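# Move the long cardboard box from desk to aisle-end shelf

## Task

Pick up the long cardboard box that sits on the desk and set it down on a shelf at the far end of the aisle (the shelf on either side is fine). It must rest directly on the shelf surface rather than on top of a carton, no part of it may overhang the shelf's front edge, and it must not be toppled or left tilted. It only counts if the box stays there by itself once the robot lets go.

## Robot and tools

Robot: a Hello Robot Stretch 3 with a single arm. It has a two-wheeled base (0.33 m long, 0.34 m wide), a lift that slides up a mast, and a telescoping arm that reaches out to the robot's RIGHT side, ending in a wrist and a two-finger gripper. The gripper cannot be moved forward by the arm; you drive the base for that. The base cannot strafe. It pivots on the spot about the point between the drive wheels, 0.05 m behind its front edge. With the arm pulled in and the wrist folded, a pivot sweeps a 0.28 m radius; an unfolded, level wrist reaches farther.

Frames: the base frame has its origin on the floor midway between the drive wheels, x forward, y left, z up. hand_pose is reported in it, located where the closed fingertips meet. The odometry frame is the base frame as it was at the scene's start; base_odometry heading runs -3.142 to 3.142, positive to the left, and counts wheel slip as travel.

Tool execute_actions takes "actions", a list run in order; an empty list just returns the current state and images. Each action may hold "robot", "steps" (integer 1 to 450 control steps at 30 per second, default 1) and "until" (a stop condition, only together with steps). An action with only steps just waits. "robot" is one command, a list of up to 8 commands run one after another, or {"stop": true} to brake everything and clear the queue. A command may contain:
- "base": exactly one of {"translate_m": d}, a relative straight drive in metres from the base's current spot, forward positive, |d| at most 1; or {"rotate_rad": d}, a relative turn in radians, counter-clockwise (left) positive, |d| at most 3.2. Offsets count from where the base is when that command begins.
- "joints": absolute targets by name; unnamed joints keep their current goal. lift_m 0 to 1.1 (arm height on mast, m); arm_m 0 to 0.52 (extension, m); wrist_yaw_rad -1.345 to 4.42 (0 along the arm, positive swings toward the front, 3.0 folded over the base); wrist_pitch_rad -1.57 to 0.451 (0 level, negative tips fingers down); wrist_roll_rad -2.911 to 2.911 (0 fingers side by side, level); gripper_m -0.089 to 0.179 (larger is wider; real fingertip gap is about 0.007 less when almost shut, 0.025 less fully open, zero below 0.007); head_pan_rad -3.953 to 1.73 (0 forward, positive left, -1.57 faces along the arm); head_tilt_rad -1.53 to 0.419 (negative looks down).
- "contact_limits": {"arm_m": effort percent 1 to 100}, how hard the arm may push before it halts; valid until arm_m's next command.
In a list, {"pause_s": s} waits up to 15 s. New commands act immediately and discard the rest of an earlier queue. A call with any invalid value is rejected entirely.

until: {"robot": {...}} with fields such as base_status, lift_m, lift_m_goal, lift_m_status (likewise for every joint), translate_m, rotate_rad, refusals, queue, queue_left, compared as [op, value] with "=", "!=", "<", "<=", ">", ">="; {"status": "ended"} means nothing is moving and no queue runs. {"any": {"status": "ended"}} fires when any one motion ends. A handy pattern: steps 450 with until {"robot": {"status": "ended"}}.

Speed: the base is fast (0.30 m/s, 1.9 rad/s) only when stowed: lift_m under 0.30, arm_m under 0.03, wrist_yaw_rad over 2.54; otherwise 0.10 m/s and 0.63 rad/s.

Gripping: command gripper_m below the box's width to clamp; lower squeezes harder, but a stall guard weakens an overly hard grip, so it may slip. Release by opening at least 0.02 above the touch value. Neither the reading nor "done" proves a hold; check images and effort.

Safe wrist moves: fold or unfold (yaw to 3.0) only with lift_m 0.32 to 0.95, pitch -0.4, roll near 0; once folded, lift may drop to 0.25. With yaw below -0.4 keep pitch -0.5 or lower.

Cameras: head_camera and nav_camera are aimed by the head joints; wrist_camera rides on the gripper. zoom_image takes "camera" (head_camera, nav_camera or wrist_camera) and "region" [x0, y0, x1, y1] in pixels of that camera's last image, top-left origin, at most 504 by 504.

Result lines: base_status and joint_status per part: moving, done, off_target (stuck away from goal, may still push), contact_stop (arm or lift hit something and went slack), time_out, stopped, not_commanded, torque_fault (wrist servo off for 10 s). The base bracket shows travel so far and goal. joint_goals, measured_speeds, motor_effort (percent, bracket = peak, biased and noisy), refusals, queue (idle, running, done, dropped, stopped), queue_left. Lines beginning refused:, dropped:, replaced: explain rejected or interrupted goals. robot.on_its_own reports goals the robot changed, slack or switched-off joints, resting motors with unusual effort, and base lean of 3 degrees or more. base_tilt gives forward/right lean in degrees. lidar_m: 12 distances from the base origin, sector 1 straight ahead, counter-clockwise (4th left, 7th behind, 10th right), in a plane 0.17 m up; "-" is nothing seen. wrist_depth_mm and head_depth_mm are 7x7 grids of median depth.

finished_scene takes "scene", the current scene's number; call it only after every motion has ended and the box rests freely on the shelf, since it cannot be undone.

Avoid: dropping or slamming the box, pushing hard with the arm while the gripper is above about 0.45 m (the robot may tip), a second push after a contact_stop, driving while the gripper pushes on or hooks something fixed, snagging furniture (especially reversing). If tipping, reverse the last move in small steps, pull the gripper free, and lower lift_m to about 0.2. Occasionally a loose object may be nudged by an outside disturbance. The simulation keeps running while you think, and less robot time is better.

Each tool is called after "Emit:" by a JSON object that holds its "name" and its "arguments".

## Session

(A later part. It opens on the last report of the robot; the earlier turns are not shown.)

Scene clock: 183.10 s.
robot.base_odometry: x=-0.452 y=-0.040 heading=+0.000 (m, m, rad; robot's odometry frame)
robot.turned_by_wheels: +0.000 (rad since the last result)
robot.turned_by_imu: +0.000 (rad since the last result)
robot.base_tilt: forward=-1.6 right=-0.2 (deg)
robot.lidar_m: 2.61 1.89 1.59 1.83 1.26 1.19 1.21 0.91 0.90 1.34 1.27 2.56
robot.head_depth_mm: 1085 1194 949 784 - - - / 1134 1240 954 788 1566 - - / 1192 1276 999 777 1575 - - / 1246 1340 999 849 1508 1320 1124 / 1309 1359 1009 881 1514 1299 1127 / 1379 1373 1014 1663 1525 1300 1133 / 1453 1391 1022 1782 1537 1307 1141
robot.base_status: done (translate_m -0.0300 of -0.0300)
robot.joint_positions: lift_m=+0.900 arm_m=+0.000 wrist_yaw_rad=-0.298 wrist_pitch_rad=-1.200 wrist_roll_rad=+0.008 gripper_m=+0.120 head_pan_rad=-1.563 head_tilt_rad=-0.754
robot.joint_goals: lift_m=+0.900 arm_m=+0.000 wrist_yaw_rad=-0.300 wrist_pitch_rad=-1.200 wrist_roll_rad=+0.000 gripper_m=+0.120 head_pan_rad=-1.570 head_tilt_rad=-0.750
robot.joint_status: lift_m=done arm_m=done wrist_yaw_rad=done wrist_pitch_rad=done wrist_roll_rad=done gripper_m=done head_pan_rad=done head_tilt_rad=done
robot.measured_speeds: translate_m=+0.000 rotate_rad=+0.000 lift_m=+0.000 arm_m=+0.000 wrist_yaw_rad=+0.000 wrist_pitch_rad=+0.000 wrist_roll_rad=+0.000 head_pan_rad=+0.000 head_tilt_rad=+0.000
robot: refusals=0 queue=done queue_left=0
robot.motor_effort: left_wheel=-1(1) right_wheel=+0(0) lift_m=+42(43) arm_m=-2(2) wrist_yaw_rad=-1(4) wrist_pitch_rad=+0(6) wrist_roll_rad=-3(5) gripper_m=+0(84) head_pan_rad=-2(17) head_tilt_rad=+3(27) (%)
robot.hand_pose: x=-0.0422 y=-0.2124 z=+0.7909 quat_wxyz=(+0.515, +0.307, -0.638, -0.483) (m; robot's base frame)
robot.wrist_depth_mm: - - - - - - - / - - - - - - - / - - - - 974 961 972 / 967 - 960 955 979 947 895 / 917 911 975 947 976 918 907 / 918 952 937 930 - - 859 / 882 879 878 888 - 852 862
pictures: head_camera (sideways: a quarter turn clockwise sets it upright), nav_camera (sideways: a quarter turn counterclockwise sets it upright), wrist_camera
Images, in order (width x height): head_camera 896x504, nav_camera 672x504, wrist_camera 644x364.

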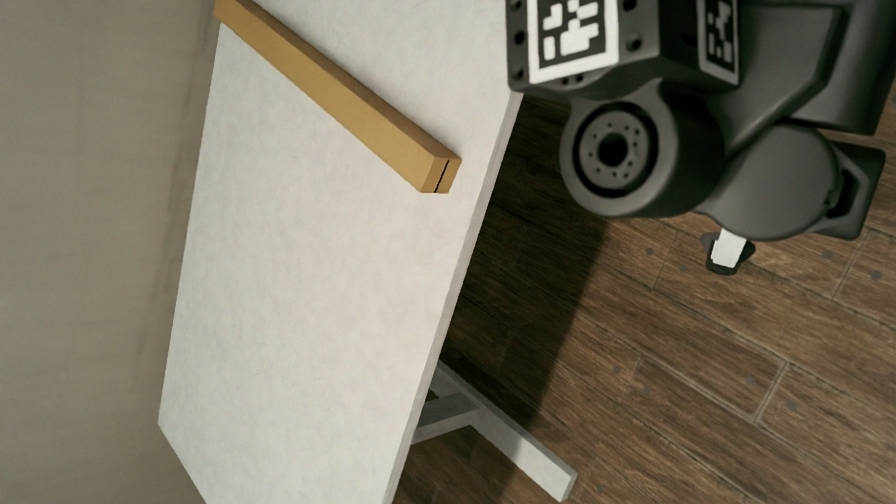

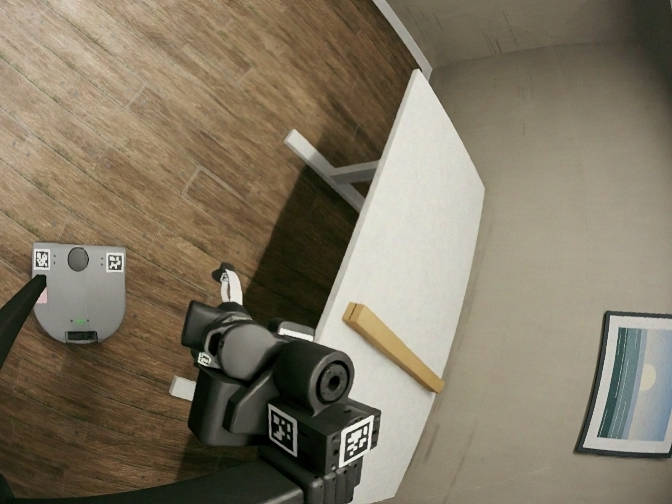

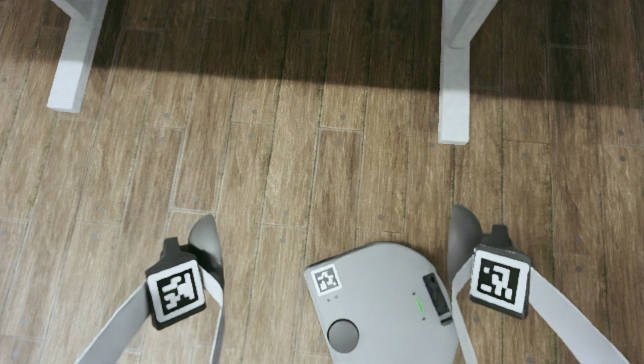

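Emit:
{"name": "execute_actions", "arguments": {"actions": [{"robot":[{"joints":{"lift_m":1.0}},{"base":{"rotate_rad":1.25}},{"base":{"translate_m":-0.3}},{"base":{"rotate_rad":-1.32},"joints":{"head_tilt_rad":-0.9}}],"steps":450,"until":{"robot":{"status":"ended"}}}]}}

Scene clock: 199.57 s.
robot.base_odometry: x=-0.546 y=-0.324 heading=-0.070 (m, m, rad; robot's odometry frame)
robot.turned_by_wheels: -0.070 (rad since the last result)
robot.turned_by_imu: -0.071 (rad since the last result)
robot.base_tilt: forward=-1.5 right=-0.1 (deg)
robot.lidar_m: 2.54 2.12 1.89 2.06 1.34 1.23 1.24 0.64 1.02 1.03 1.05 2.52
robot.head_depth_mm: 853 970 - - - 1152 1085 / 894 1002 - - - 1156 1124 / 928 1015 - - - 1186 1134 / 968 1019 832 716 585 1228 1129 / 1004 1027 838 706 622 1232 1101 / 1051 1034 842 712 640 1234 1105 / 1100 1040 846 715 1324 1240 1105
robot.base_status: done (rotate_rad -1.3198 of -1.3200)
robot.joint_positions: lift_m=+1.000 arm_m=+0.000 wrist_yaw_rad=-0.298 wrist_pitch_rad=-1.201 wrist_roll_rad=+0.008 gripper_m=+0.120 head_pan_rad=-1.563 head_tilt_rad=-0.889
robot.joint_goals: lift_m=+1.000 arm_m=+0.000 wrist_yaw_rad=-0.300 wrist_pitch_rad=-1.200 wrist_roll_rad=+0.000 gripper_m=+0.120 head_pan_rad=-1.570 head_tilt_rad=-0.900
robot.joint_status: lift_m=done arm_m=done wrist_yaw_rad=done wrist_pitch_rad=done wrist_roll_rad=done gripper_m=done head_pan_rad=done head_tilt_rad=done
robot.measured_speeds: translate_m=+0.000 rotate_rad=+0.000 lift_m=+0.000 arm_m=+0.000 wrist_yaw_rad=+0.000 wrist_pitch_rad=+0.000 wrist_roll_rad=+0.000 head_pan_rad=+0.000 head_tilt_rad=+0.000
robot: refusals=0 queue=done queue_left=0
robot.motor_effort: left_wheel=+4(9) right_wheel=-3(5) lift_m=+41(44) arm_m=-2(2) wrist_yaw_rad=-2(2) wrist_pitch_rad=+1(1) wrist_roll_rad=-3(3) gripper_m=-1(1) head_pan_rad=-3(3) head_tilt_rad=-7(26) (%)
robot.hand_pose: x=-0.0422 y=-0.2121 z=+0.8908 quat_wxyz=(+0.515, +0.307, -0.638, -0.483) (m; robot's base frame)
robot.wrist_depth_mm: 382 379 322 375 375 374 367 / 371 365 313 360 360 356 356 / 356 353 304 351 344 342 345 / 351 351 333 342 339 329 330 / - - 337 333 333 330 324 / - - - - - - 943 / - 938 999 978 - 974 984
pictures: head_camera (sideways: a quarter turn clockwise sets it upright), nav_camera (sideways: a quarter turn counterclockwise sets it upright), wrist_camera
Images, in order (width x height): head_camera 896x504, nav_camera 672x504, wrist_camera 644x364.

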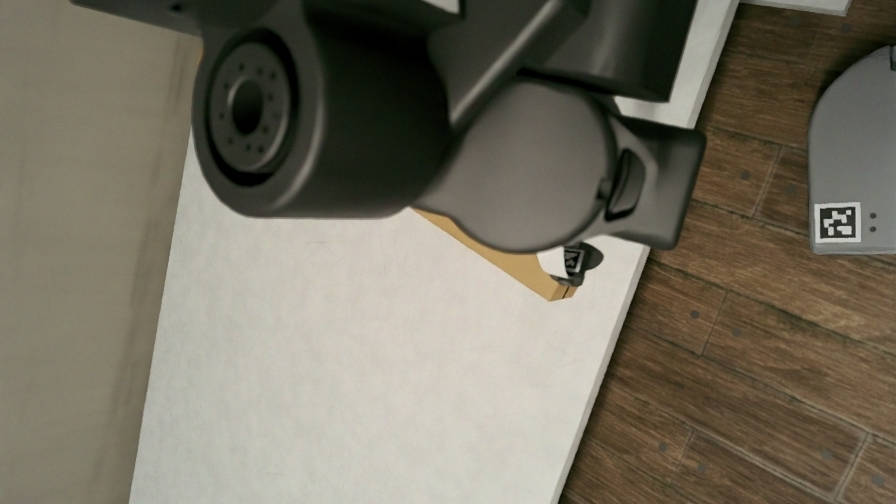

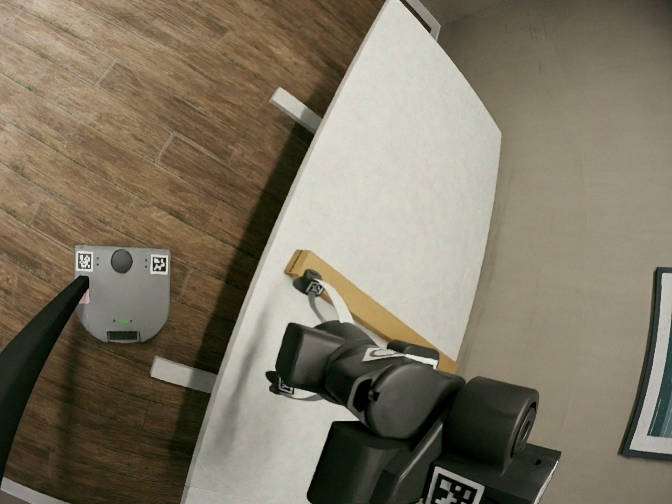

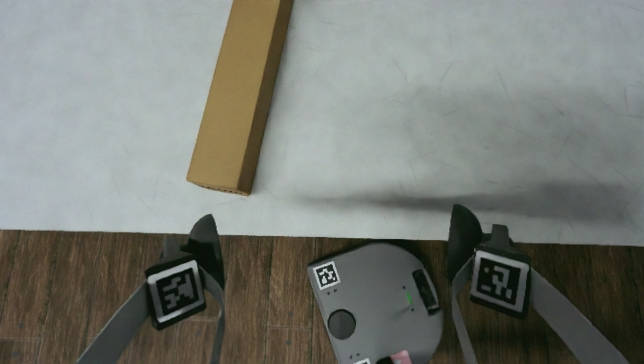

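Emit:
{"name": "execute_actions", "arguments": {"actions": [{"robot":{"joints":{"arm_m":0.3,"wrist_yaw_rad":-0.5,"wrist_pitch_rad":-1.4}},"steps":450,"until":{"robot":{"status":"ended"}}}]}}

Scene clock: 206.20 s.
robot.base_odometry: x=-0.546 y=-0.324 heading=-0.070 (m, m, rad; robot's odometry frame)
robot.turned_by_wheels: +0.000 (rad since the last result)
robot.turned_by_imu: +0.000 (rad since the last result)
robot.base_tilt: forward=-1.5 right=-0.2 (deg)
robot.lidar_m: 2.55 2.12 1.89 2.06 1.34 1.23 1.23 0.63 1.02 1.03 1.06 2.52
robot.head_depth_mm: 869 938 816 691 601 551 1088 / - 977 784 697 604 1162 1119 / - - 828 668 605 1185 1135 / 989 1022 810 702 587 1223 1120 / 1006 1027 835 706 624 1233 1101 / 1051 1032 840 709 639 1237 1099 / 1098 1040 848 712 1335 1242 1107
robot.base_status: done (rotate_rad -1.3198 of -1.3200)
robot.joint_positions: lift_m=+1.000 arm_m=+0.300 wrist_yaw_rad=-0.499 wrist_pitch_rad=-1.397 wrist_roll_rad=+0.007 gripper_m=+0.120 head_pan_rad=-1.563 head_tilt_rad=-0.889
robot.joint_goals: lift_m=+1.000 arm_m=+0.300 wrist_yaw_rad=-0.500 wrist_pitch_rad=-1.400 wrist_roll_rad=+0.000 gripper_m=+0.120 head_pan_rad=-1.570 head_tilt_rad=-0.900
robot.joint_status: lift_m=done arm_m=done wrist_yaw_rad=done wrist_pitch_rad=done wrist_roll_rad=done gripper_m=done head_pan_rad=done head_tilt_rad=done
robot.measured_speeds: translate_m=+0.000 rotate_rad=+0.000 lift_m=+0.000 arm_m=+0.000 wrist_yaw_rad=+0.000 wrist_pitch_rad=+0.000 wrist_roll_rad=+0.000 head_pan_rad=+0.000 head_tilt_rad=+0.000
robot: refusals=0 queue=done queue_left=0
robot.motor_effort: left_wheel=+3(4) right_wheel=-4(3) lift_m=+43(42) arm_m=+3(3) wrist_yaw_rad=-1(5) wrist_pitch_rad=-1(2) wrist_roll_rad=-3(3) gripper_m=-1(1) head_pan_rad=-3(4) head_tilt_rad=-6(8) (%)
robot.hand_pose: x=-0.0314 y=-0.4626 z=+0.8819 quat_wxyz=(+0.410, +0.305, -0.638, -0.576) (m; robot's base frame)
robot.wrist_depth_mm: 323 322 323 267 318 315 315 / 323 321 324 272 318 314 317 / 328 328 320 272 319 315 315 / 325 324 323 274 317 319 317 / 326 324 324 271 326 317 316 / 329 327 325 323 320 - 315 / 330 325 321 323 321 320 315
pictures: head_camera (sideways: a quarter turn clockwise sets it upright), nav_camera (sideways: a quarter turn counterclockwise sets it upright), wrist_camera
Images, in order (width x height): head_camera 896x504, nav_camera 672x504, wrist_camera 644x364.

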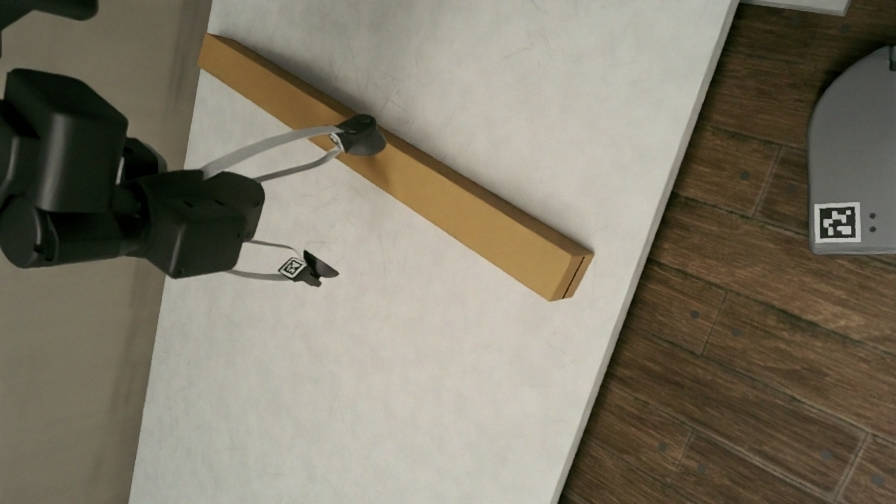

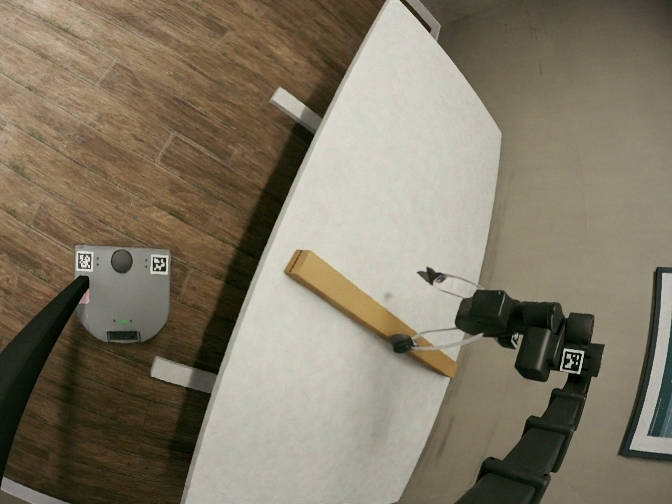

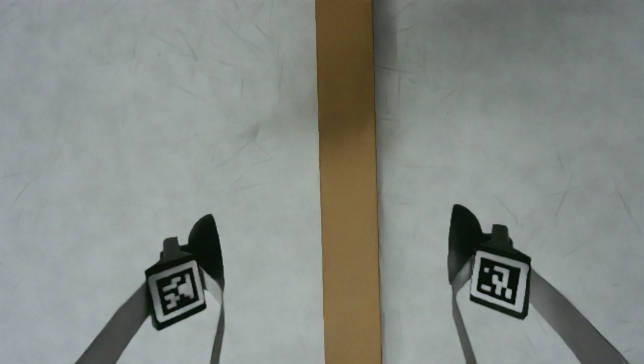

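Emit:
{"name": "execute_actions", "arguments": {"actions": [{"robot":[{"base":{"translate_m":-0.015}},{"joints":{"lift_m":0.868}}],"steps":450,"until":{"robot":{"status":"ended"}}}]}}

Scene clock: 214.50 s.
robot.base_odometry: x=-0.561 y=-0.323 heading=-0.070 (m, m, rad; robot's odometry frame)
robot.turned_by_wheels: +0.000 (rad since the last result)
robot.turned_by_imu: +0.000 (rad since the last result)
robot.base_tilt: forward=-1.6 right=-0.2 (deg)
robot.lidar_m: 2.57 2.13 1.89 2.04 1.32 1.21 1.22 0.63 1.01 1.03 1.06 2.53
robot.head_depth_mm: 853 940 - 692 595 548 1084 / 873 - 778 695 604 562 1122 / 913 - 732 666 605 1178 1135 / 958 1021 855 675 589 1204 1122 / 998 1024 839 703 601 1233 1099 / 1049 1037 845 709 640 1232 1105 / 1089 1041 845 713 1333 1241 1108
robot.base_status: done (translate_m -0.0150 of -0.0150)
robot.joint_positions: lift_m=+0.868 arm_m=+0.300 wrist_yaw_rad=-0.499 wrist_pitch_rad=-1.397 wrist_roll_rad=+0.007 gripper_m=+0.120 head_pan_rad=-1.563 head_tilt_rad=-0.889
robot.joint_goals: lift_m=+0.868 arm_m=+0.300 wrist_yaw_rad=-0.500 wrist_pitch_rad=-1.400 wrist_roll_rad=+0.000 gripper_m=+0.120 head_pan_rad=-1.570 head_tilt_rad=-0.900
robot.joint_status: lift_m=done arm_m=done wrist_yaw_rad=done wrist_pitch_rad=done wrist_roll_rad=done gripper_m=done head_pan_rad=done head_tilt_rad=done
robot.measured_speeds: translate_m=+0.000 rotate_rad=+0.000 lift_m=+0.000 arm_m=+0.000 wrist_yaw_rad=+0.000 wrist_pitch_rad=+0.000 wrist_roll_rad=+0.000 head_pan_rad=+0.000 head_tilt_rad=+0.000
robot: refusals=0 queue=done queue_left=0
robot.motor_effort: left_wheel=+3(5) right_wheel=-3(5) lift_m=+27(41) arm_m=+2(2) wrist_yaw_rad=-1(1) wrist_pitch_rad=-1(1) wrist_roll_rad=-3(3) gripper_m=-1(1) head_pan_rad=-3(3) head_tilt_rad=-7(7) (%)
robot.hand_pose: x=-0.0314 y=-0.4626 z=+0.7504 quat_wxyz=(+0.410, +0.305, -0.638, -0.576) (m; robot's base frame)
robot.wrist_depth_mm: 193 192 191 140 189 189 187 / 193 192 191 141 189 188 188 / 192 191 192 140 190 188 187 / 194 192 192 141 190 190 188 / 193 192 191 141 188 188 187 / 194 194 192 141 191 - 188 / 195 193 193 141 190 188 186
pictures: head_camera (sideways: a quarter turn clockwise sets it upright), nav_camera (sideways: a quarter turn counterclockwise sets it upright), wrist_camera
Images, in order (width x height): head_camera 896x504, nav_camera 672x504, wrist_camera 644x364.

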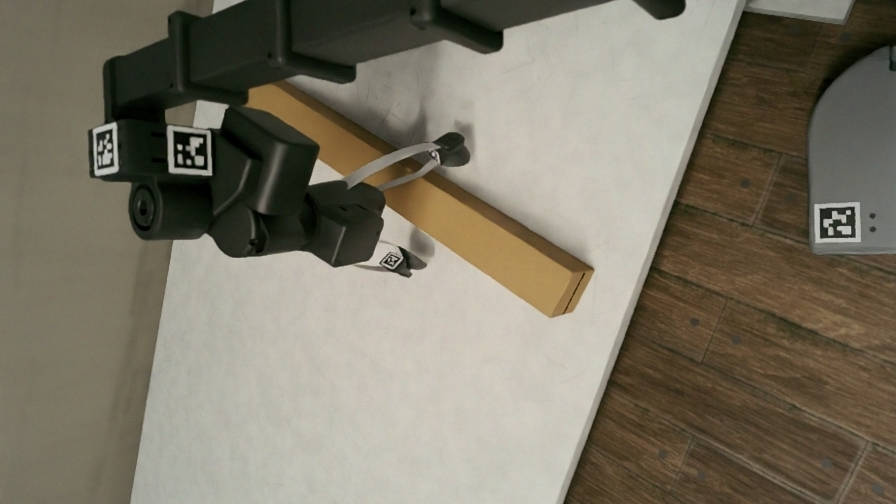

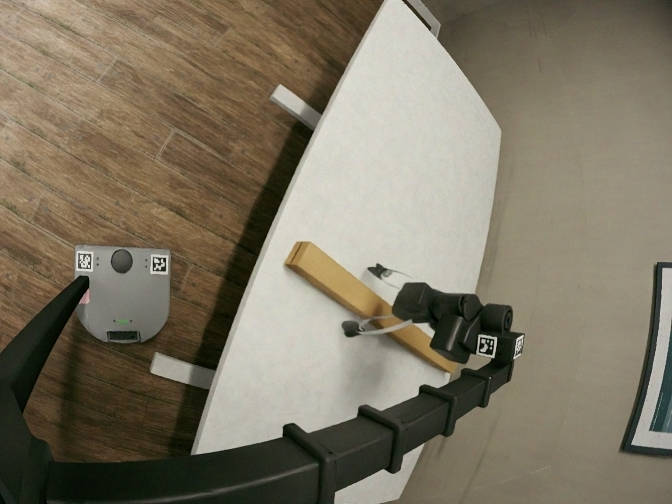

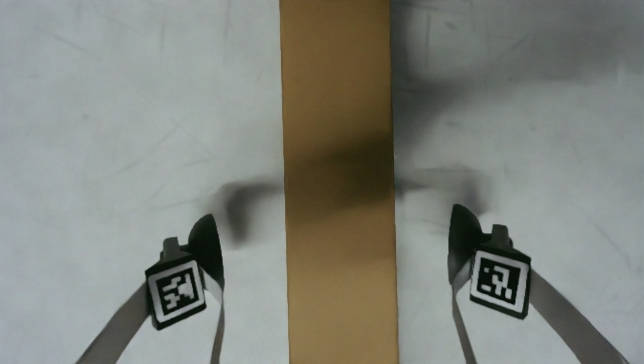

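The box is centred between the fingers. I'll close the gripper and lift it.

Emit:
{"name": "execute_actions", "arguments": {"actions": [{"robot":[{"joints":{"gripper_m":0.0}},{"joints":{"lift_m":1.0}}],"steps":450,"until":{"robot":{"status":"ended"}}}]}}

Scene clock: 224.17 s.
robot.base_odometry: x=-0.561 y=-0.323 heading=-0.070 (m, m, rad; robot's odometry frame)
robot.turned_by_wheels: +0.000 (rad since the last result)
robot.turned_by_imu: +0.000 (rad since the last result)
robot.base_tilt: forward=-1.5 right=-0.1 (deg)
robot.lidar_m: 2.56 2.14 1.89 2.04 1.32 1.21 1.22 0.63 1.01 1.02 1.06 2.53
robot.head_depth_mm: 866 931 815 690 599 548 1084 / - 748 797 694 602 561 1122 / - - 572 699 607 1182 1135 / 984 1007 810 492 607 1210 1119 / 1000 1027 837 478 622 1232 1100 / 1045 1029 838 712 637 1235 1106 / 1093 1040 846 715 1328 1241 1100
robot.base_status: done (translate_m -0.0150 of -0.0150)
robot.joint_positions: lift_m=+1.000 arm_m=+0.300 wrist_yaw_rad=-0.499 wrist_pitch_rad=-1.401 wrist_roll_rad=+0.007 gripper_m=+0.001 head_pan_rad=-1.563 head_tilt_rad=-0.889
robot.joint_goals: lift_m=+1.000 arm_m=+0.300 wrist_yaw_rad=-0.500 wrist_pitch_rad=-1.400 wrist_roll_rad=+0.000 gripper_m=+0.000 head_pan_rad=-1.570 head_tilt_rad=-0.900
robot.joint_status: lift_m=done arm_m=done wrist_yaw_rad=done wrist_pitch_rad=done wrist_roll_rad=done gripper_m=done head_pan_rad=done head_tilt_rad=done
robot.measured_speeds: translate_m=+0.000 rotate_rad=+0.000 lift_m=+0.000 arm_m=+0.000 wrist_yaw_rad=+0.000 wrist_pitch_rad=+0.000 wrist_roll_rad=+0.000 head_pan_rad=+0.000 head_tilt_rad=+0.000
robot: refusals=0 queue=done queue_left=0
robot.motor_effort: left_wheel=+4(3) right_wheel=-3(2) lift_m=+43(45) arm_m=+3(3) wrist_yaw_rad=-1(1) wrist_pitch_rad=+0(1) wrist_roll_rad=-3(3) gripper_m=-17(92) head_pan_rad=-3(3) head_tilt_rad=-7(7) (%)
robot.hand_pose: x=-0.0310 y=-0.4618 z=+0.8818 quat_wxyz=(+0.409, +0.306, -0.638, -0.577) (m; robot's base frame)
robot.wrist_depth_mm: 327 322 324 145 318 317 313 / 323 324 321 143 317 319 316 / 327 326 327 142 319 317 318 / 323 327 321 140 320 316 316 / 329 326 323 138 318 318 317 / 325 329 325 136 136 318 316 / 329 326 325 135 318 321 317
pictures: head_camera (sideways: a quarter turn clockwise sets it upright), nav_camera (sideways: a quarter turn counterclockwise sets it upright), wrist_camera
Images, in order (width x height): head_camera 896x504, nav_camera 672x504, wrist_camera 644x364.

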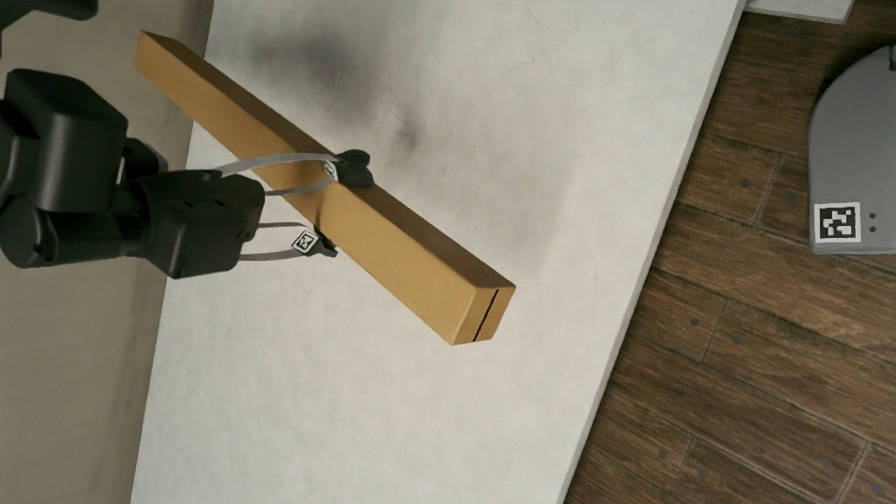

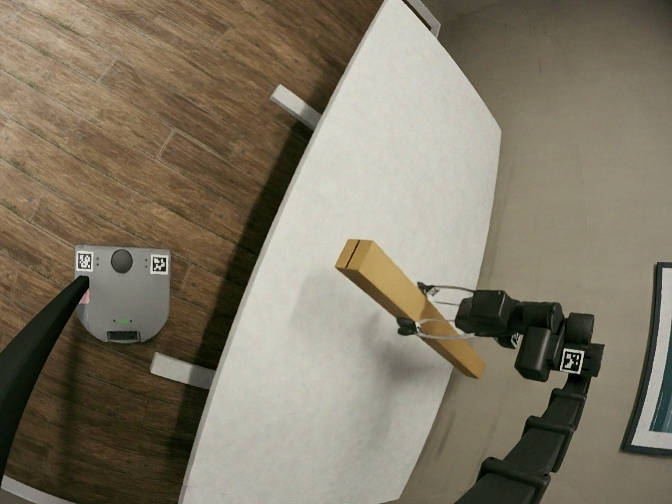

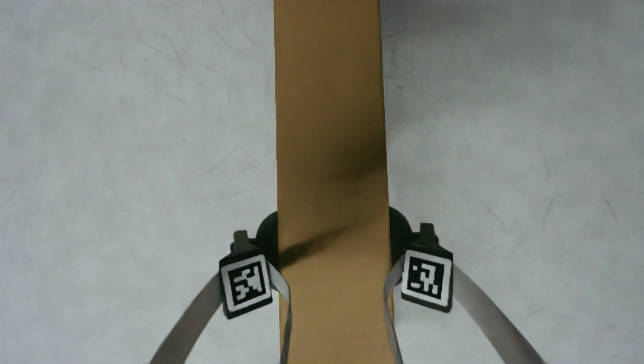

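Emit:
{"name": "execute_actions", "arguments": {"actions": [{"robot":[{"joints":{"arm_m":0.0,"wrist_yaw_rad":0.0,"wrist_roll_rad":1.57,"head_pan_rad":1.7,"head_tilt_rad":-0.3}}],"steps":450,"until":{"robot":{"status":"ended"}}}]}}

Scene clock: 234.40 s.
robot.base_odometry: x=-0.561 y=-0.323 heading=-0.070 (m, m, rad; robot's odometry frame)
robot.turned_by_wheels: +0.000 (rad since the last result)
robot.turned_by_imu: +0.000 (rad since the last result)
robot.base_tilt: forward=-1.5 right=-0.2 (deg)
robot.lidar_m: 2.56 2.14 1.89 2.04 1.32 1.21 1.23 0.62 1.01 1.02 1.06 2.54
robot.head_depth_mm: 3148 3378 3615 3638 2426 1769 1400 / 3292 3472 3737 3758 2433 1783 1401 / 2693 2916 3038 3249 2466 1798 1413 / 2190 2323 2461 2607 2441 1798 1411 / 1843 1928 2042 2193 - - - / 1589 1666 1718 1789 - - - / 1424 1502 1577 - - - -
robot.base_status: done (translate_m -0.0150 of -0.0150)
robot.joint_positions: lift_m=+1.000 arm_m=+0.000 wrist_yaw_rad=-0.001 wrist_pitch_rad=-1.401 wrist_roll_rad=+1.564 gripper_m=+0.001 head_pan_rad=+1.693 head_tilt_rad=-0.310
robot.joint_goals: lift_m=+1.000 arm_m=+0.000 wrist_yaw_rad=+0.000 wrist_pitch_rad=-1.400 wrist_roll_rad=+1.570 gripper_m=+0.000 head_pan_rad=+1.700 head_tilt_rad=-0.300
robot.joint_status: lift_m=done arm_m=done wrist_yaw_rad=done wrist_pitch_rad=done wrist_roll_rad=done gripper_m=done head_pan_rad=done head_tilt_rad=done
robot.measured_speeds: translate_m=+0.000 rotate_rad=+0.000 lift_m=+0.000 arm_m=+0.000 wrist_yaw_rad=+0.000 wrist_pitch_rad=+0.000 wrist_roll_rad=+0.000 head_pan_rad=+0.000 head_tilt_rad=+0.000
robot: refusals=0 queue=done queue_left=0
robot.motor_effort: left_wheel=+3(4) right_wheel=-3(3) lift_m=+43(43) arm_m=-2(2) wrist_yaw_rad=+1(1) wrist_pitch_rad=+0(0) wrist_roll_rad=+2(4) gripper_m=-16(17) head_pan_rad=+3(32) head_tilt_rad=+6(47) (%)
robot.hand_pose: x=-0.0216 y=-0.1646 z=+0.8818 quat_wxyz=(+0.003, +0.002, -0.764, -0.645) (m; robot's base frame)
robot.wrist_depth_mm: 347 323 312 145 948 861 850 / 354 335 321 143 - 911 881 / 359 348 332 141 - 911 908 / 372 362 334 139 - 961 925 / 390 369 351 138 - - 940 / 397 377 362 136 - - 959 / 410 395 377 134 - - -
pictures: head_camera (sideways: a quarter turn clockwise sets it upright), nav_camera (sideways: a quarter turn counterclockwise sets it upright), wrist_camera
Images, in order (width x height): head_camera 896x504, nav_camera 672x504, wrist_camera 644x364.

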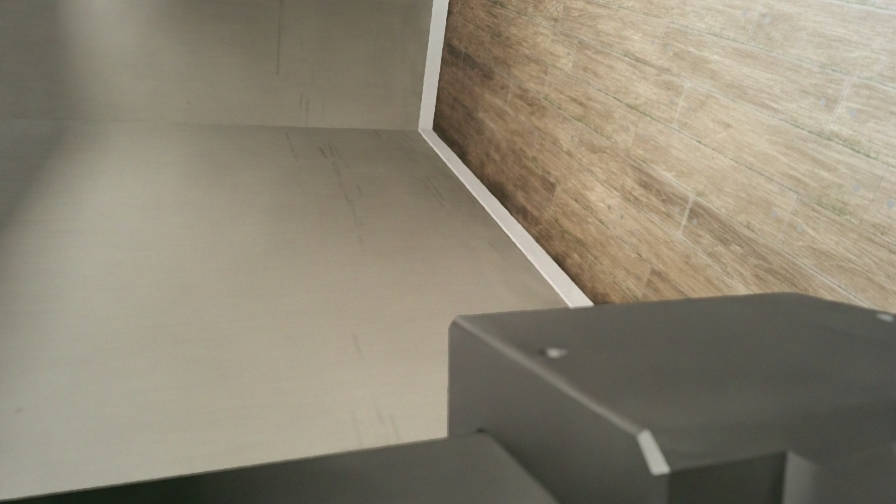

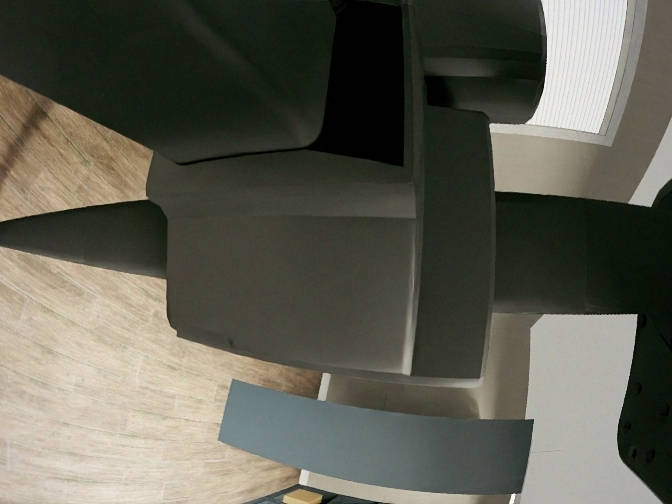

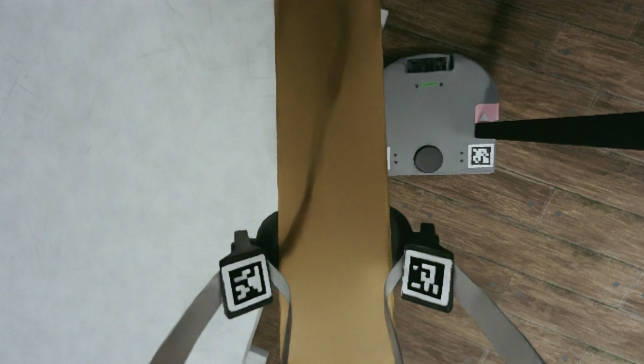

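Emit:
{"name": "execute_actions", "arguments": {"actions": [{"robot":[{"base":{"rotate_rad":1.0},"joints":{"head_pan_rad":0.0,"head_tilt_rad":-0.3}}],"steps":450,"until":{"robot":{"status":"ended"}}}]}}

Scene clock: 240.33 s.
robot.base_odometry: x=-0.561 y=-0.323 heading=+0.930 (m, m, rad; robot's odometry frame)
robot.turned_by_wheels: +1.000 (rad since the last result)
robot.turned_by_imu: +0.992 (rad since the last result)
robot.base_tilt: forward=-1.4 right=-0.1 (deg)
robot.lidar_m: 1.89 2.19 1.35 1.21 1.22 0.62 0.66 1.02 1.07 2.31 2.56 2.14
robot.head_depth_mm: 1780 1868 2006 2148 2279 1779 1394 / 2433 2699 2748 2573 2434 1774 1406 / 3330 3505 3780 3440 2450 1786 1406 / 3265 1785 1897 2032 2163 1804 1427 / 1596 1705 1823 1942 2139 1807 1431 / 1579 1688 1840 3402 2386 1828 1427 / 3098 3348 3519 3721 2529 1840 1430
robot.base_status: done (rotate_rad +0.9998 of +1.0000)
robot.joint_positions: lift_m=+1.000 arm_m=+0.000 wrist_yaw_rad=-0.001 wrist_pitch_rad=-1.401 wrist_roll_rad=+1.564 gripper_m=+0.001 head_pan_rad=+0.007 head_tilt_rad=-0.310
robot.joint_goals: lift_m=+1.000 arm_m=+0.000 wrist_yaw_rad=+0.000 wrist_pitch_rad=-1.400 wrist_roll_rad=+1.570 gripper_m=+0.000 head_pan_rad=+0.000 head_tilt_rad=-0.300
robot.joint_status: lift_m=done arm_m=done wrist_yaw_rad=done wrist_pitch_rad=done wrist_roll_rad=done gripper_m=done head_pan_rad=done head_tilt_rad=done
robot.measured_speeds: translate_m=+0.000 rotate_rad=+0.000 lift_m=+0.000 arm_m=+0.000 wrist_yaw_rad=+0.000 wrist_pitch_rad=+0.000 wrist_roll_rad=+0.000 head_pan_rad=+0.000 head_tilt_rad=+0.000
robot: refusals=0 queue=done queue_left=0
robot.motor_effort: left_wheel=-4(7) right_wheel=+2(5) lift_m=+43(44) arm_m=-2(2) wrist_yaw_rad=+0(0) wrist_pitch_rad=+0(0) wrist_roll_rad=+2(2) gripper_m=-17(17) head_pan_rad=-4(32) head_tilt_rad=+6(6) (%)
robot.hand_pose: x=-0.0216 y=-0.1646 z=+0.8818 quat_wxyz=(+0.003, +0.002, -0.764, -0.645) (m; robot's base frame)
robot.wrist_depth_mm: 340 328 311 145 924 880 856 / 353 340 - 144 - 872 859 / - - - 142 - 912 887 / - - - 140 - 971 887 / - - - 138 - 960 924 / - - - 137 - - 954 / - - - 134 - - -
pictures: head_camera (sideways: a quarter turn clockwise sets it upright), nav_camera (sideways: a quarter turn counterclockwise sets it upright), wrist_camera
Images, in order (width x height): head_camera 896x504, nav_camera 672x504, wrist_camera 644x364.

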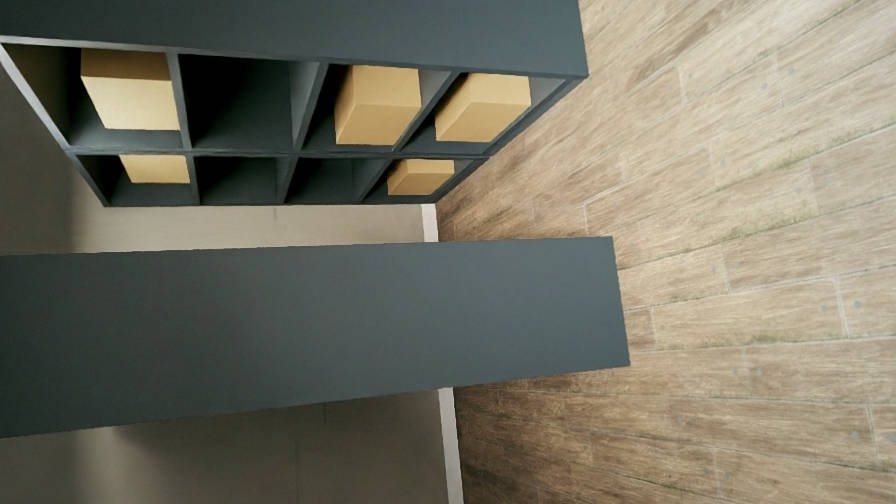

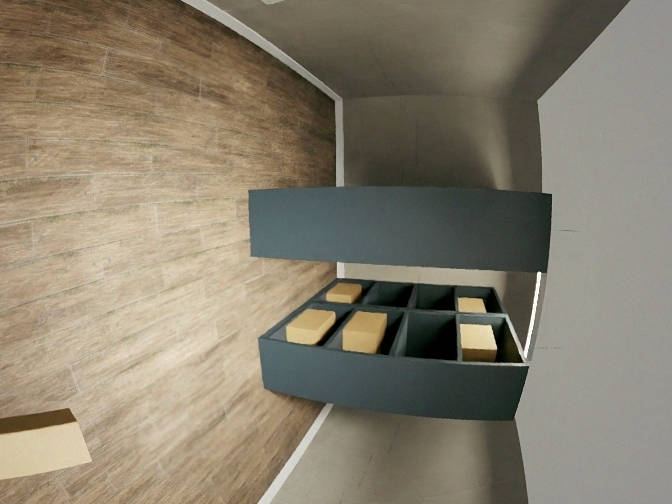

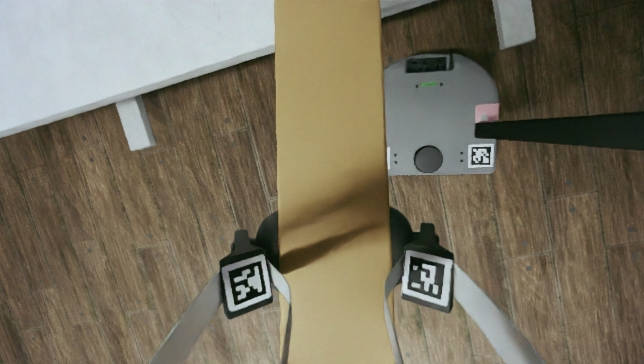

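Emit:
{"name": "execute_actions", "arguments": {"actions": [{"robot":[{"base":{"rotate_rad":-0.06}},{"base":{"translate_m":1.0},"joints":{"lift_m":0.75,"head_tilt_rad":-0.5}}],"steps":450,"until":{"robot":{"status":"ended"}}}]}}

Scene clock: 262.47 s.
robot.base_odometry: x=+0.084 y=+0.441 heading=+0.870 (m, m, rad; robot's odometry frame)
robot.turned_by_wheels: -0.060 (rad since the last result)
robot.turned_by_imu: -0.057 (rad since the last result)
robot.base_tilt: forward=-1.6 right=-0.2 (deg)
robot.lidar_m: 0.93 0.93 1.68 1.47 1.46 1.71 1.62 1.65 2.31 2.29 2.31 1.18
robot.head_depth_mm: 1660 1768 1554 1552 1640 1480 1232 / 1616 1728 1708 1797 1761 1492 1241 / 1860 2388 2441 2305 1905 1510 1243 / 2400 2611 2862 2580 1900 1511 1249 / 2323 2513 946 1035 1156 1306 1254 / 731 798 880 978 1099 1261 1256 / 712 774 856 945 1065 1209 1267
robot.base_status: done (translate_m +1.0000 of +1.0000)
robot.joint_positions: lift_m=+0.750 arm_m=+0.000 wrist_yaw_rad=-0.001 wrist_pitch_rad=-1.401 wrist_roll_rad=+1.564 gripper_m=+0.001 head_pan_rad=+0.007 head_tilt_rad=-0.494
robot.joint_goals: lift_m=+0.750 arm_m=+0.000 wrist_yaw_rad=+0.000 wrist_pitch_rad=-1.400 wrist_roll_rad=+1.570 gripper_m=+0.000 head_pan_rad=+0.000 head_tilt_rad=-0.500
robot.joint_status: lift_m=done arm_m=done wrist_yaw_rad=done wrist_pitch_rad=done wrist_roll_rad=done gripper_m=done head_pan_rad=done head_tilt_rad=done
robot.measured_speeds: translate_m=+0.000 rotate_rad=+0.000 lift_m=+0.000 arm_m=+0.000 wrist_yaw_rad=+0.000 wrist_pitch_rad=+0.000 wrist_roll_rad=+0.000 head_pan_rad=+0.000 head_tilt_rad=+0.000
robot: refusals=0 queue=done queue_left=0
robot.motor_effort: left_wheel=+2(8) right_wheel=-3(3) lift_m=+27(42) arm_m=-2(2) wrist_yaw_rad=+1(1) wrist_pitch_rad=+0(0) wrist_roll_rad=+2(2) gripper_m=-17(17) head_pan_rad=-3(3) head_tilt_rad=-4(25) (%)
robot.hand_pose: x=-0.0216 y=-0.1646 z=+0.6323 quat_wxyz=(+0.003, +0.002, -0.764, -0.645) (m; robot's base frame)
robot.wrist_depth_mm: 844 829 761 159 703 675 657 / 882 818 798 154 - - 657 / 896 859 820 149 - - 672 / 935 879 853 144 752 724 704 / 964 879 855 139 771 752 711 / - 950 891 135 469 756 733 / - - 941 132 808 796 767
pictures: head_camera (sideways: a quarter turn clockwise sets it upright), nav_camera (sideways: a quarter turn counterclockwise sets it upright), wrist_camera
Images, in order (width x height): head_camera 896x504, nav_camera 672x504, wrist_camera 644x364.

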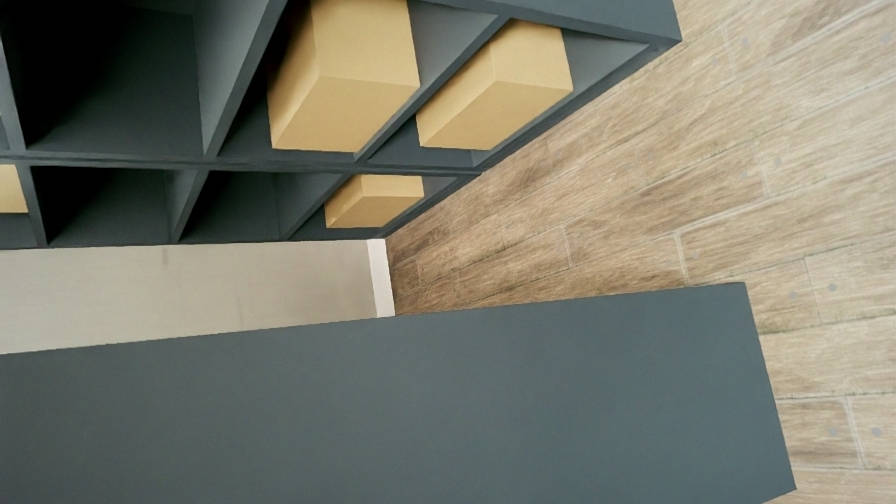

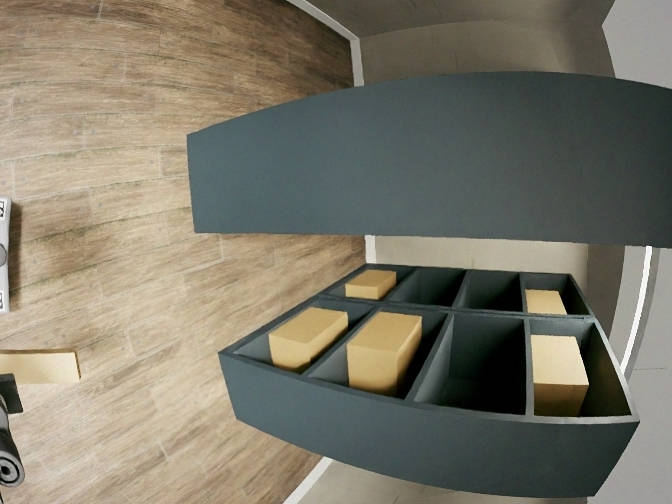

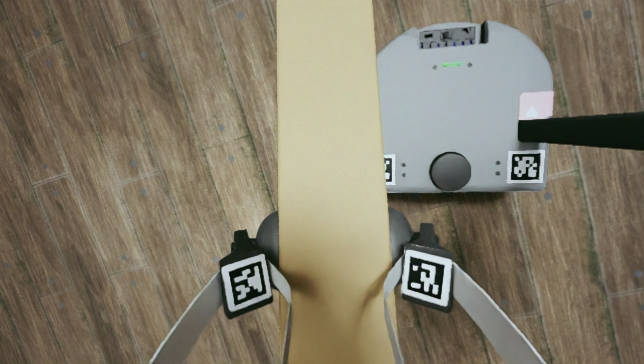

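Emit:
{"name": "execute_actions", "arguments": {"actions": [{"robot":[{"base":{"rotate_rad":-0.42}},{"base":{"translate_m":0.62}},{"base":{"rotate_rad":0.55}}],"steps":450,"until":{"robot":{"status":"ended"}}}]}}

Scene clock: 280.73 s.
robot.base_odometry: x=+0.642 y=+0.711 heading=+1.000 (m, m, rad; robot's odometry frame)
robot.turned_by_wheels: +0.130 (rad since the last result)
robot.turned_by_imu: +0.131 (rad since the last result)
robot.base_tilt: forward=-1.6 right=-0.1 (deg)
robot.lidar_m: 0.98 0.51 0.56 1.85 1.87 2.22 2.03 2.02 2.06 1.93 0.71 0.56
robot.head_depth_mm: 1121 1235 905 998 1052 931 1141 / 1107 1222 1188 1144 1245 1290 1216 / 1885 1987 1991 1977 1770 1506 1245 / 1937 2139 2343 2518 1908 1505 1240 / 1914 2074 2325 2473 1919 1510 1255 / 1881 2046 2191 2018 1686 1481 1213 / 1754 1220 1287 1392 1184 991 951
robot.base_status: done (rotate_rad +0.5498 of +0.5500)
robot.joint_positions: lift_m=+0.750 arm_m=+0.000 wrist_yaw_rad=-0.001 wrist_pitch_rad=-1.401 wrist_roll_rad=+1.564 gripper_m=+0.001 head_pan_rad=+0.007 head_tilt_rad=-0.494
robot.joint_goals: lift_m=+0.750 arm_m=+0.000 wrist_yaw_rad=+0.000 wrist_pitch_rad=-1.400 wrist_roll_rad=+1.570 gripper_m=+0.000 head_pan_rad=+0.000 head_tilt_rad=-0.500
robot.joint_status: lift_m=done arm_m=done wrist_yaw_rad=done wrist_pitch_rad=done wrist_roll_rad=done gripper_m=done head_pan_rad=done head_tilt_rad=done
robot.measured_speeds: translate_m=+0.000 rotate_rad=+0.000 lift_m=+0.000 arm_m=+0.000 wrist_yaw_rad=+0.000 wrist_pitch_rad=+0.000 wrist_roll_rad=+0.000 head_pan_rad=+0.000 head_tilt_rad=+0.000
robot: refusals=0 queue=done queue_left=0
robot.motor_effort: left_wheel=-3(8) right_wheel=+2(5) lift_m=+28(28) arm_m=-2(2) wrist_yaw_rad=+1(0) wrist_pitch_rad=+0(0) wrist_roll_rad=+2(2) gripper_m=-16(17) head_pan_rad=-2(4) head_tilt_rad=-3(3) (%)
robot.hand_pose: x=-0.0216 y=-0.1646 z=+0.6323 quat_wxyz=(+0.003, +0.002, -0.764, -0.645) (m; robot's base frame)
robot.wrist_depth_mm: 823 814 771 160 690 693 660 / 867 844 791 153 - - 657 / 907 865 830 149 - - 677 / 923 870 840 144 757 721 714 / 969 899 883 140 761 743 704 / - 929 915 135 465 752 731 / - 991 904 131 822 796 717
pictures: head_camera (sideways: a quarter turn clockwise sets it upright), nav_camera (sideways: a quarter turn counterclockwise sets it upright), wrist_camera
Images, in order (width x height): head_camera 896x504, nav_camera 672x504, wrist_camera 644x364.

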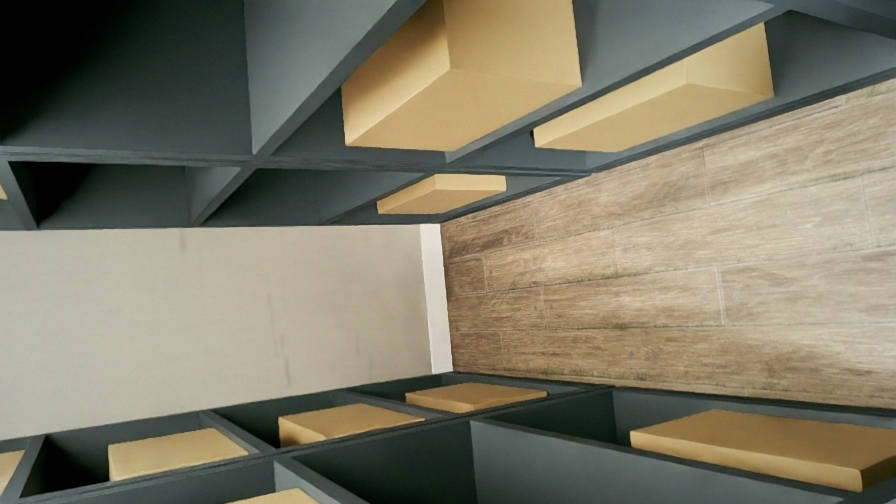

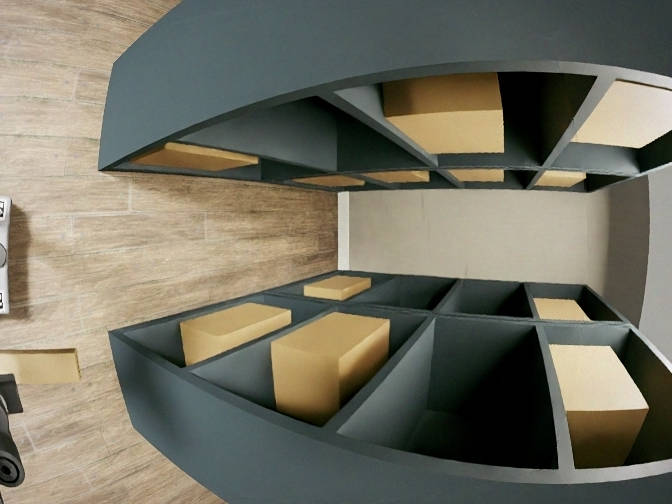

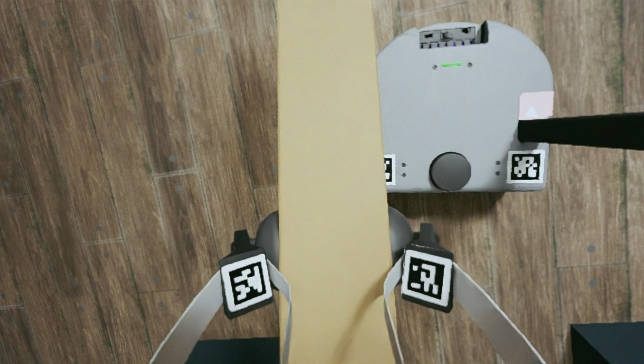

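Emit:
{"name": "execute_actions", "arguments": {"actions": [{"robot":[{"base":{"rotate_rad":0.1}},{"base":{"translate_m":0.8}}],"steps":450,"until":{"robot":{"status":"ended"}}}]}}

Scene clock: 295.57 s.
robot.base_odometry: x=+1.005 y=+1.423 heading=+1.100 (m, m, rad; robot's odometry frame)
robot.turned_by_wheels: +0.100 (rad since the last result)
robot.turned_by_imu: +0.101 (rad since the last result)
robot.base_tilt: forward=-1.5 right=-0.1 (deg)
robot.lidar_m: 1.26 0.59 0.32 0.30 0.31 0.43 2.82 0.48 0.46 0.35 0.36 0.49
robot.head_depth_mm: 1201 1305 1153 1475 1141 1280 1036 / 1228 1337 1484 1586 1590 1449 1243 / 1243 1362 1510 1700 1834 1493 1238 / 1237 1357 1514 1698 1841 1506 1253 / 1236 1358 1498 1697 1822 1510 1258 / 1222 1323 1463 1286 1263 1221 1172 / 1185 901 880 958 885 773 784
robot.base_status: done (translate_m +0.8000 of +0.8000)
robot.joint_positions: lift_m=+0.750 arm_m=+0.000 wrist_yaw_rad=-0.001 wrist_pitch_rad=-1.401 wrist_roll_rad=+1.564 gripper_m=+0.001 head_pan_rad=+0.007 head_tilt_rad=-0.494
robot.joint_goals: lift_m=+0.750 arm_m=+0.000 wrist_yaw_rad=+0.000 wrist_pitch_rad=-1.400 wrist_roll_rad=+1.570 gripper_m=+0.000 head_pan_rad=+0.000 head_tilt_rad=-0.500
robot.joint_status: lift_m=done arm_m=done wrist_yaw_rad=done wrist_pitch_rad=done wrist_roll_rad=done gripper_m=done head_pan_rad=done head_tilt_rad=done
robot.measured_speeds: translate_m=+0.000 rotate_rad=+0.000 lift_m=+0.000 arm_m=+0.000 wrist_yaw_rad=+0.000 wrist_pitch_rad=+0.000 wrist_roll_rad=+0.000 head_pan_rad=+0.000 head_tilt_rad=+0.000
robot: refusals=0 queue=done queue_left=0
robot.motor_effort: left_wheel=-4(9) right_wheel=+2(4) lift_m=+28(27) arm_m=-2(2) wrist_yaw_rad=+1(1) wrist_pitch_rad=+0(0) wrist_roll_rad=+2(2) gripper_m=-17(17) head_pan_rad=-3(3) head_tilt_rad=-3(3) (%)
robot.hand_pose: x=-0.0216 y=-0.1646 z=+0.6323 quat_wxyz=(+0.003, +0.002, -0.764, -0.645) (m; robot's base frame)
robot.wrist_depth_mm: 275 270 670 159 705 676 591 / 282 274 719 154 - - 603 / 291 277 736 148 - - 605 / 299 289 493 143 780 725 610 / 310 296 498 140 763 750 643 / 271 296 503 136 463 765 651 / 217 263 528 131 784 800 693
pictures: head_camera (sideways: a quarter turn clockwise sets it upright), nav_camera (sideways: a quarter turn counterclockwise sets it upright), wrist_camera
Images, in order (width x height): head_camera 896x504, nav_camera 672x504, wrist_camera 644x364.

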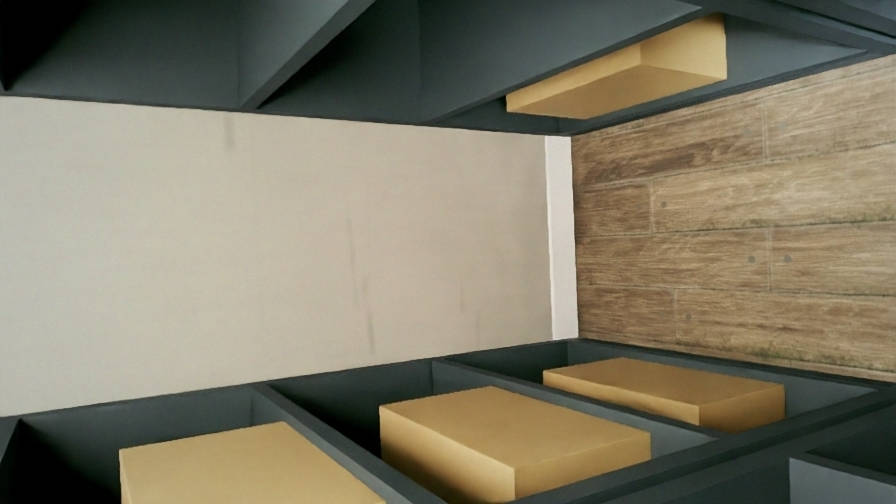

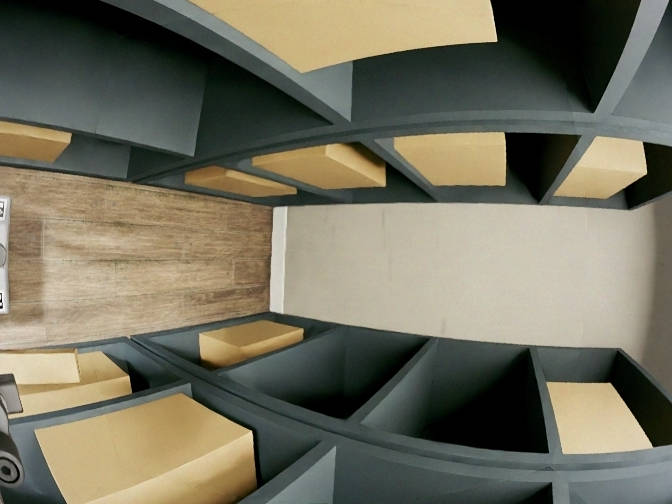

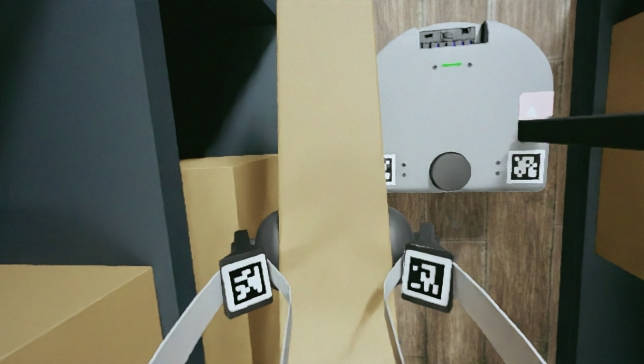

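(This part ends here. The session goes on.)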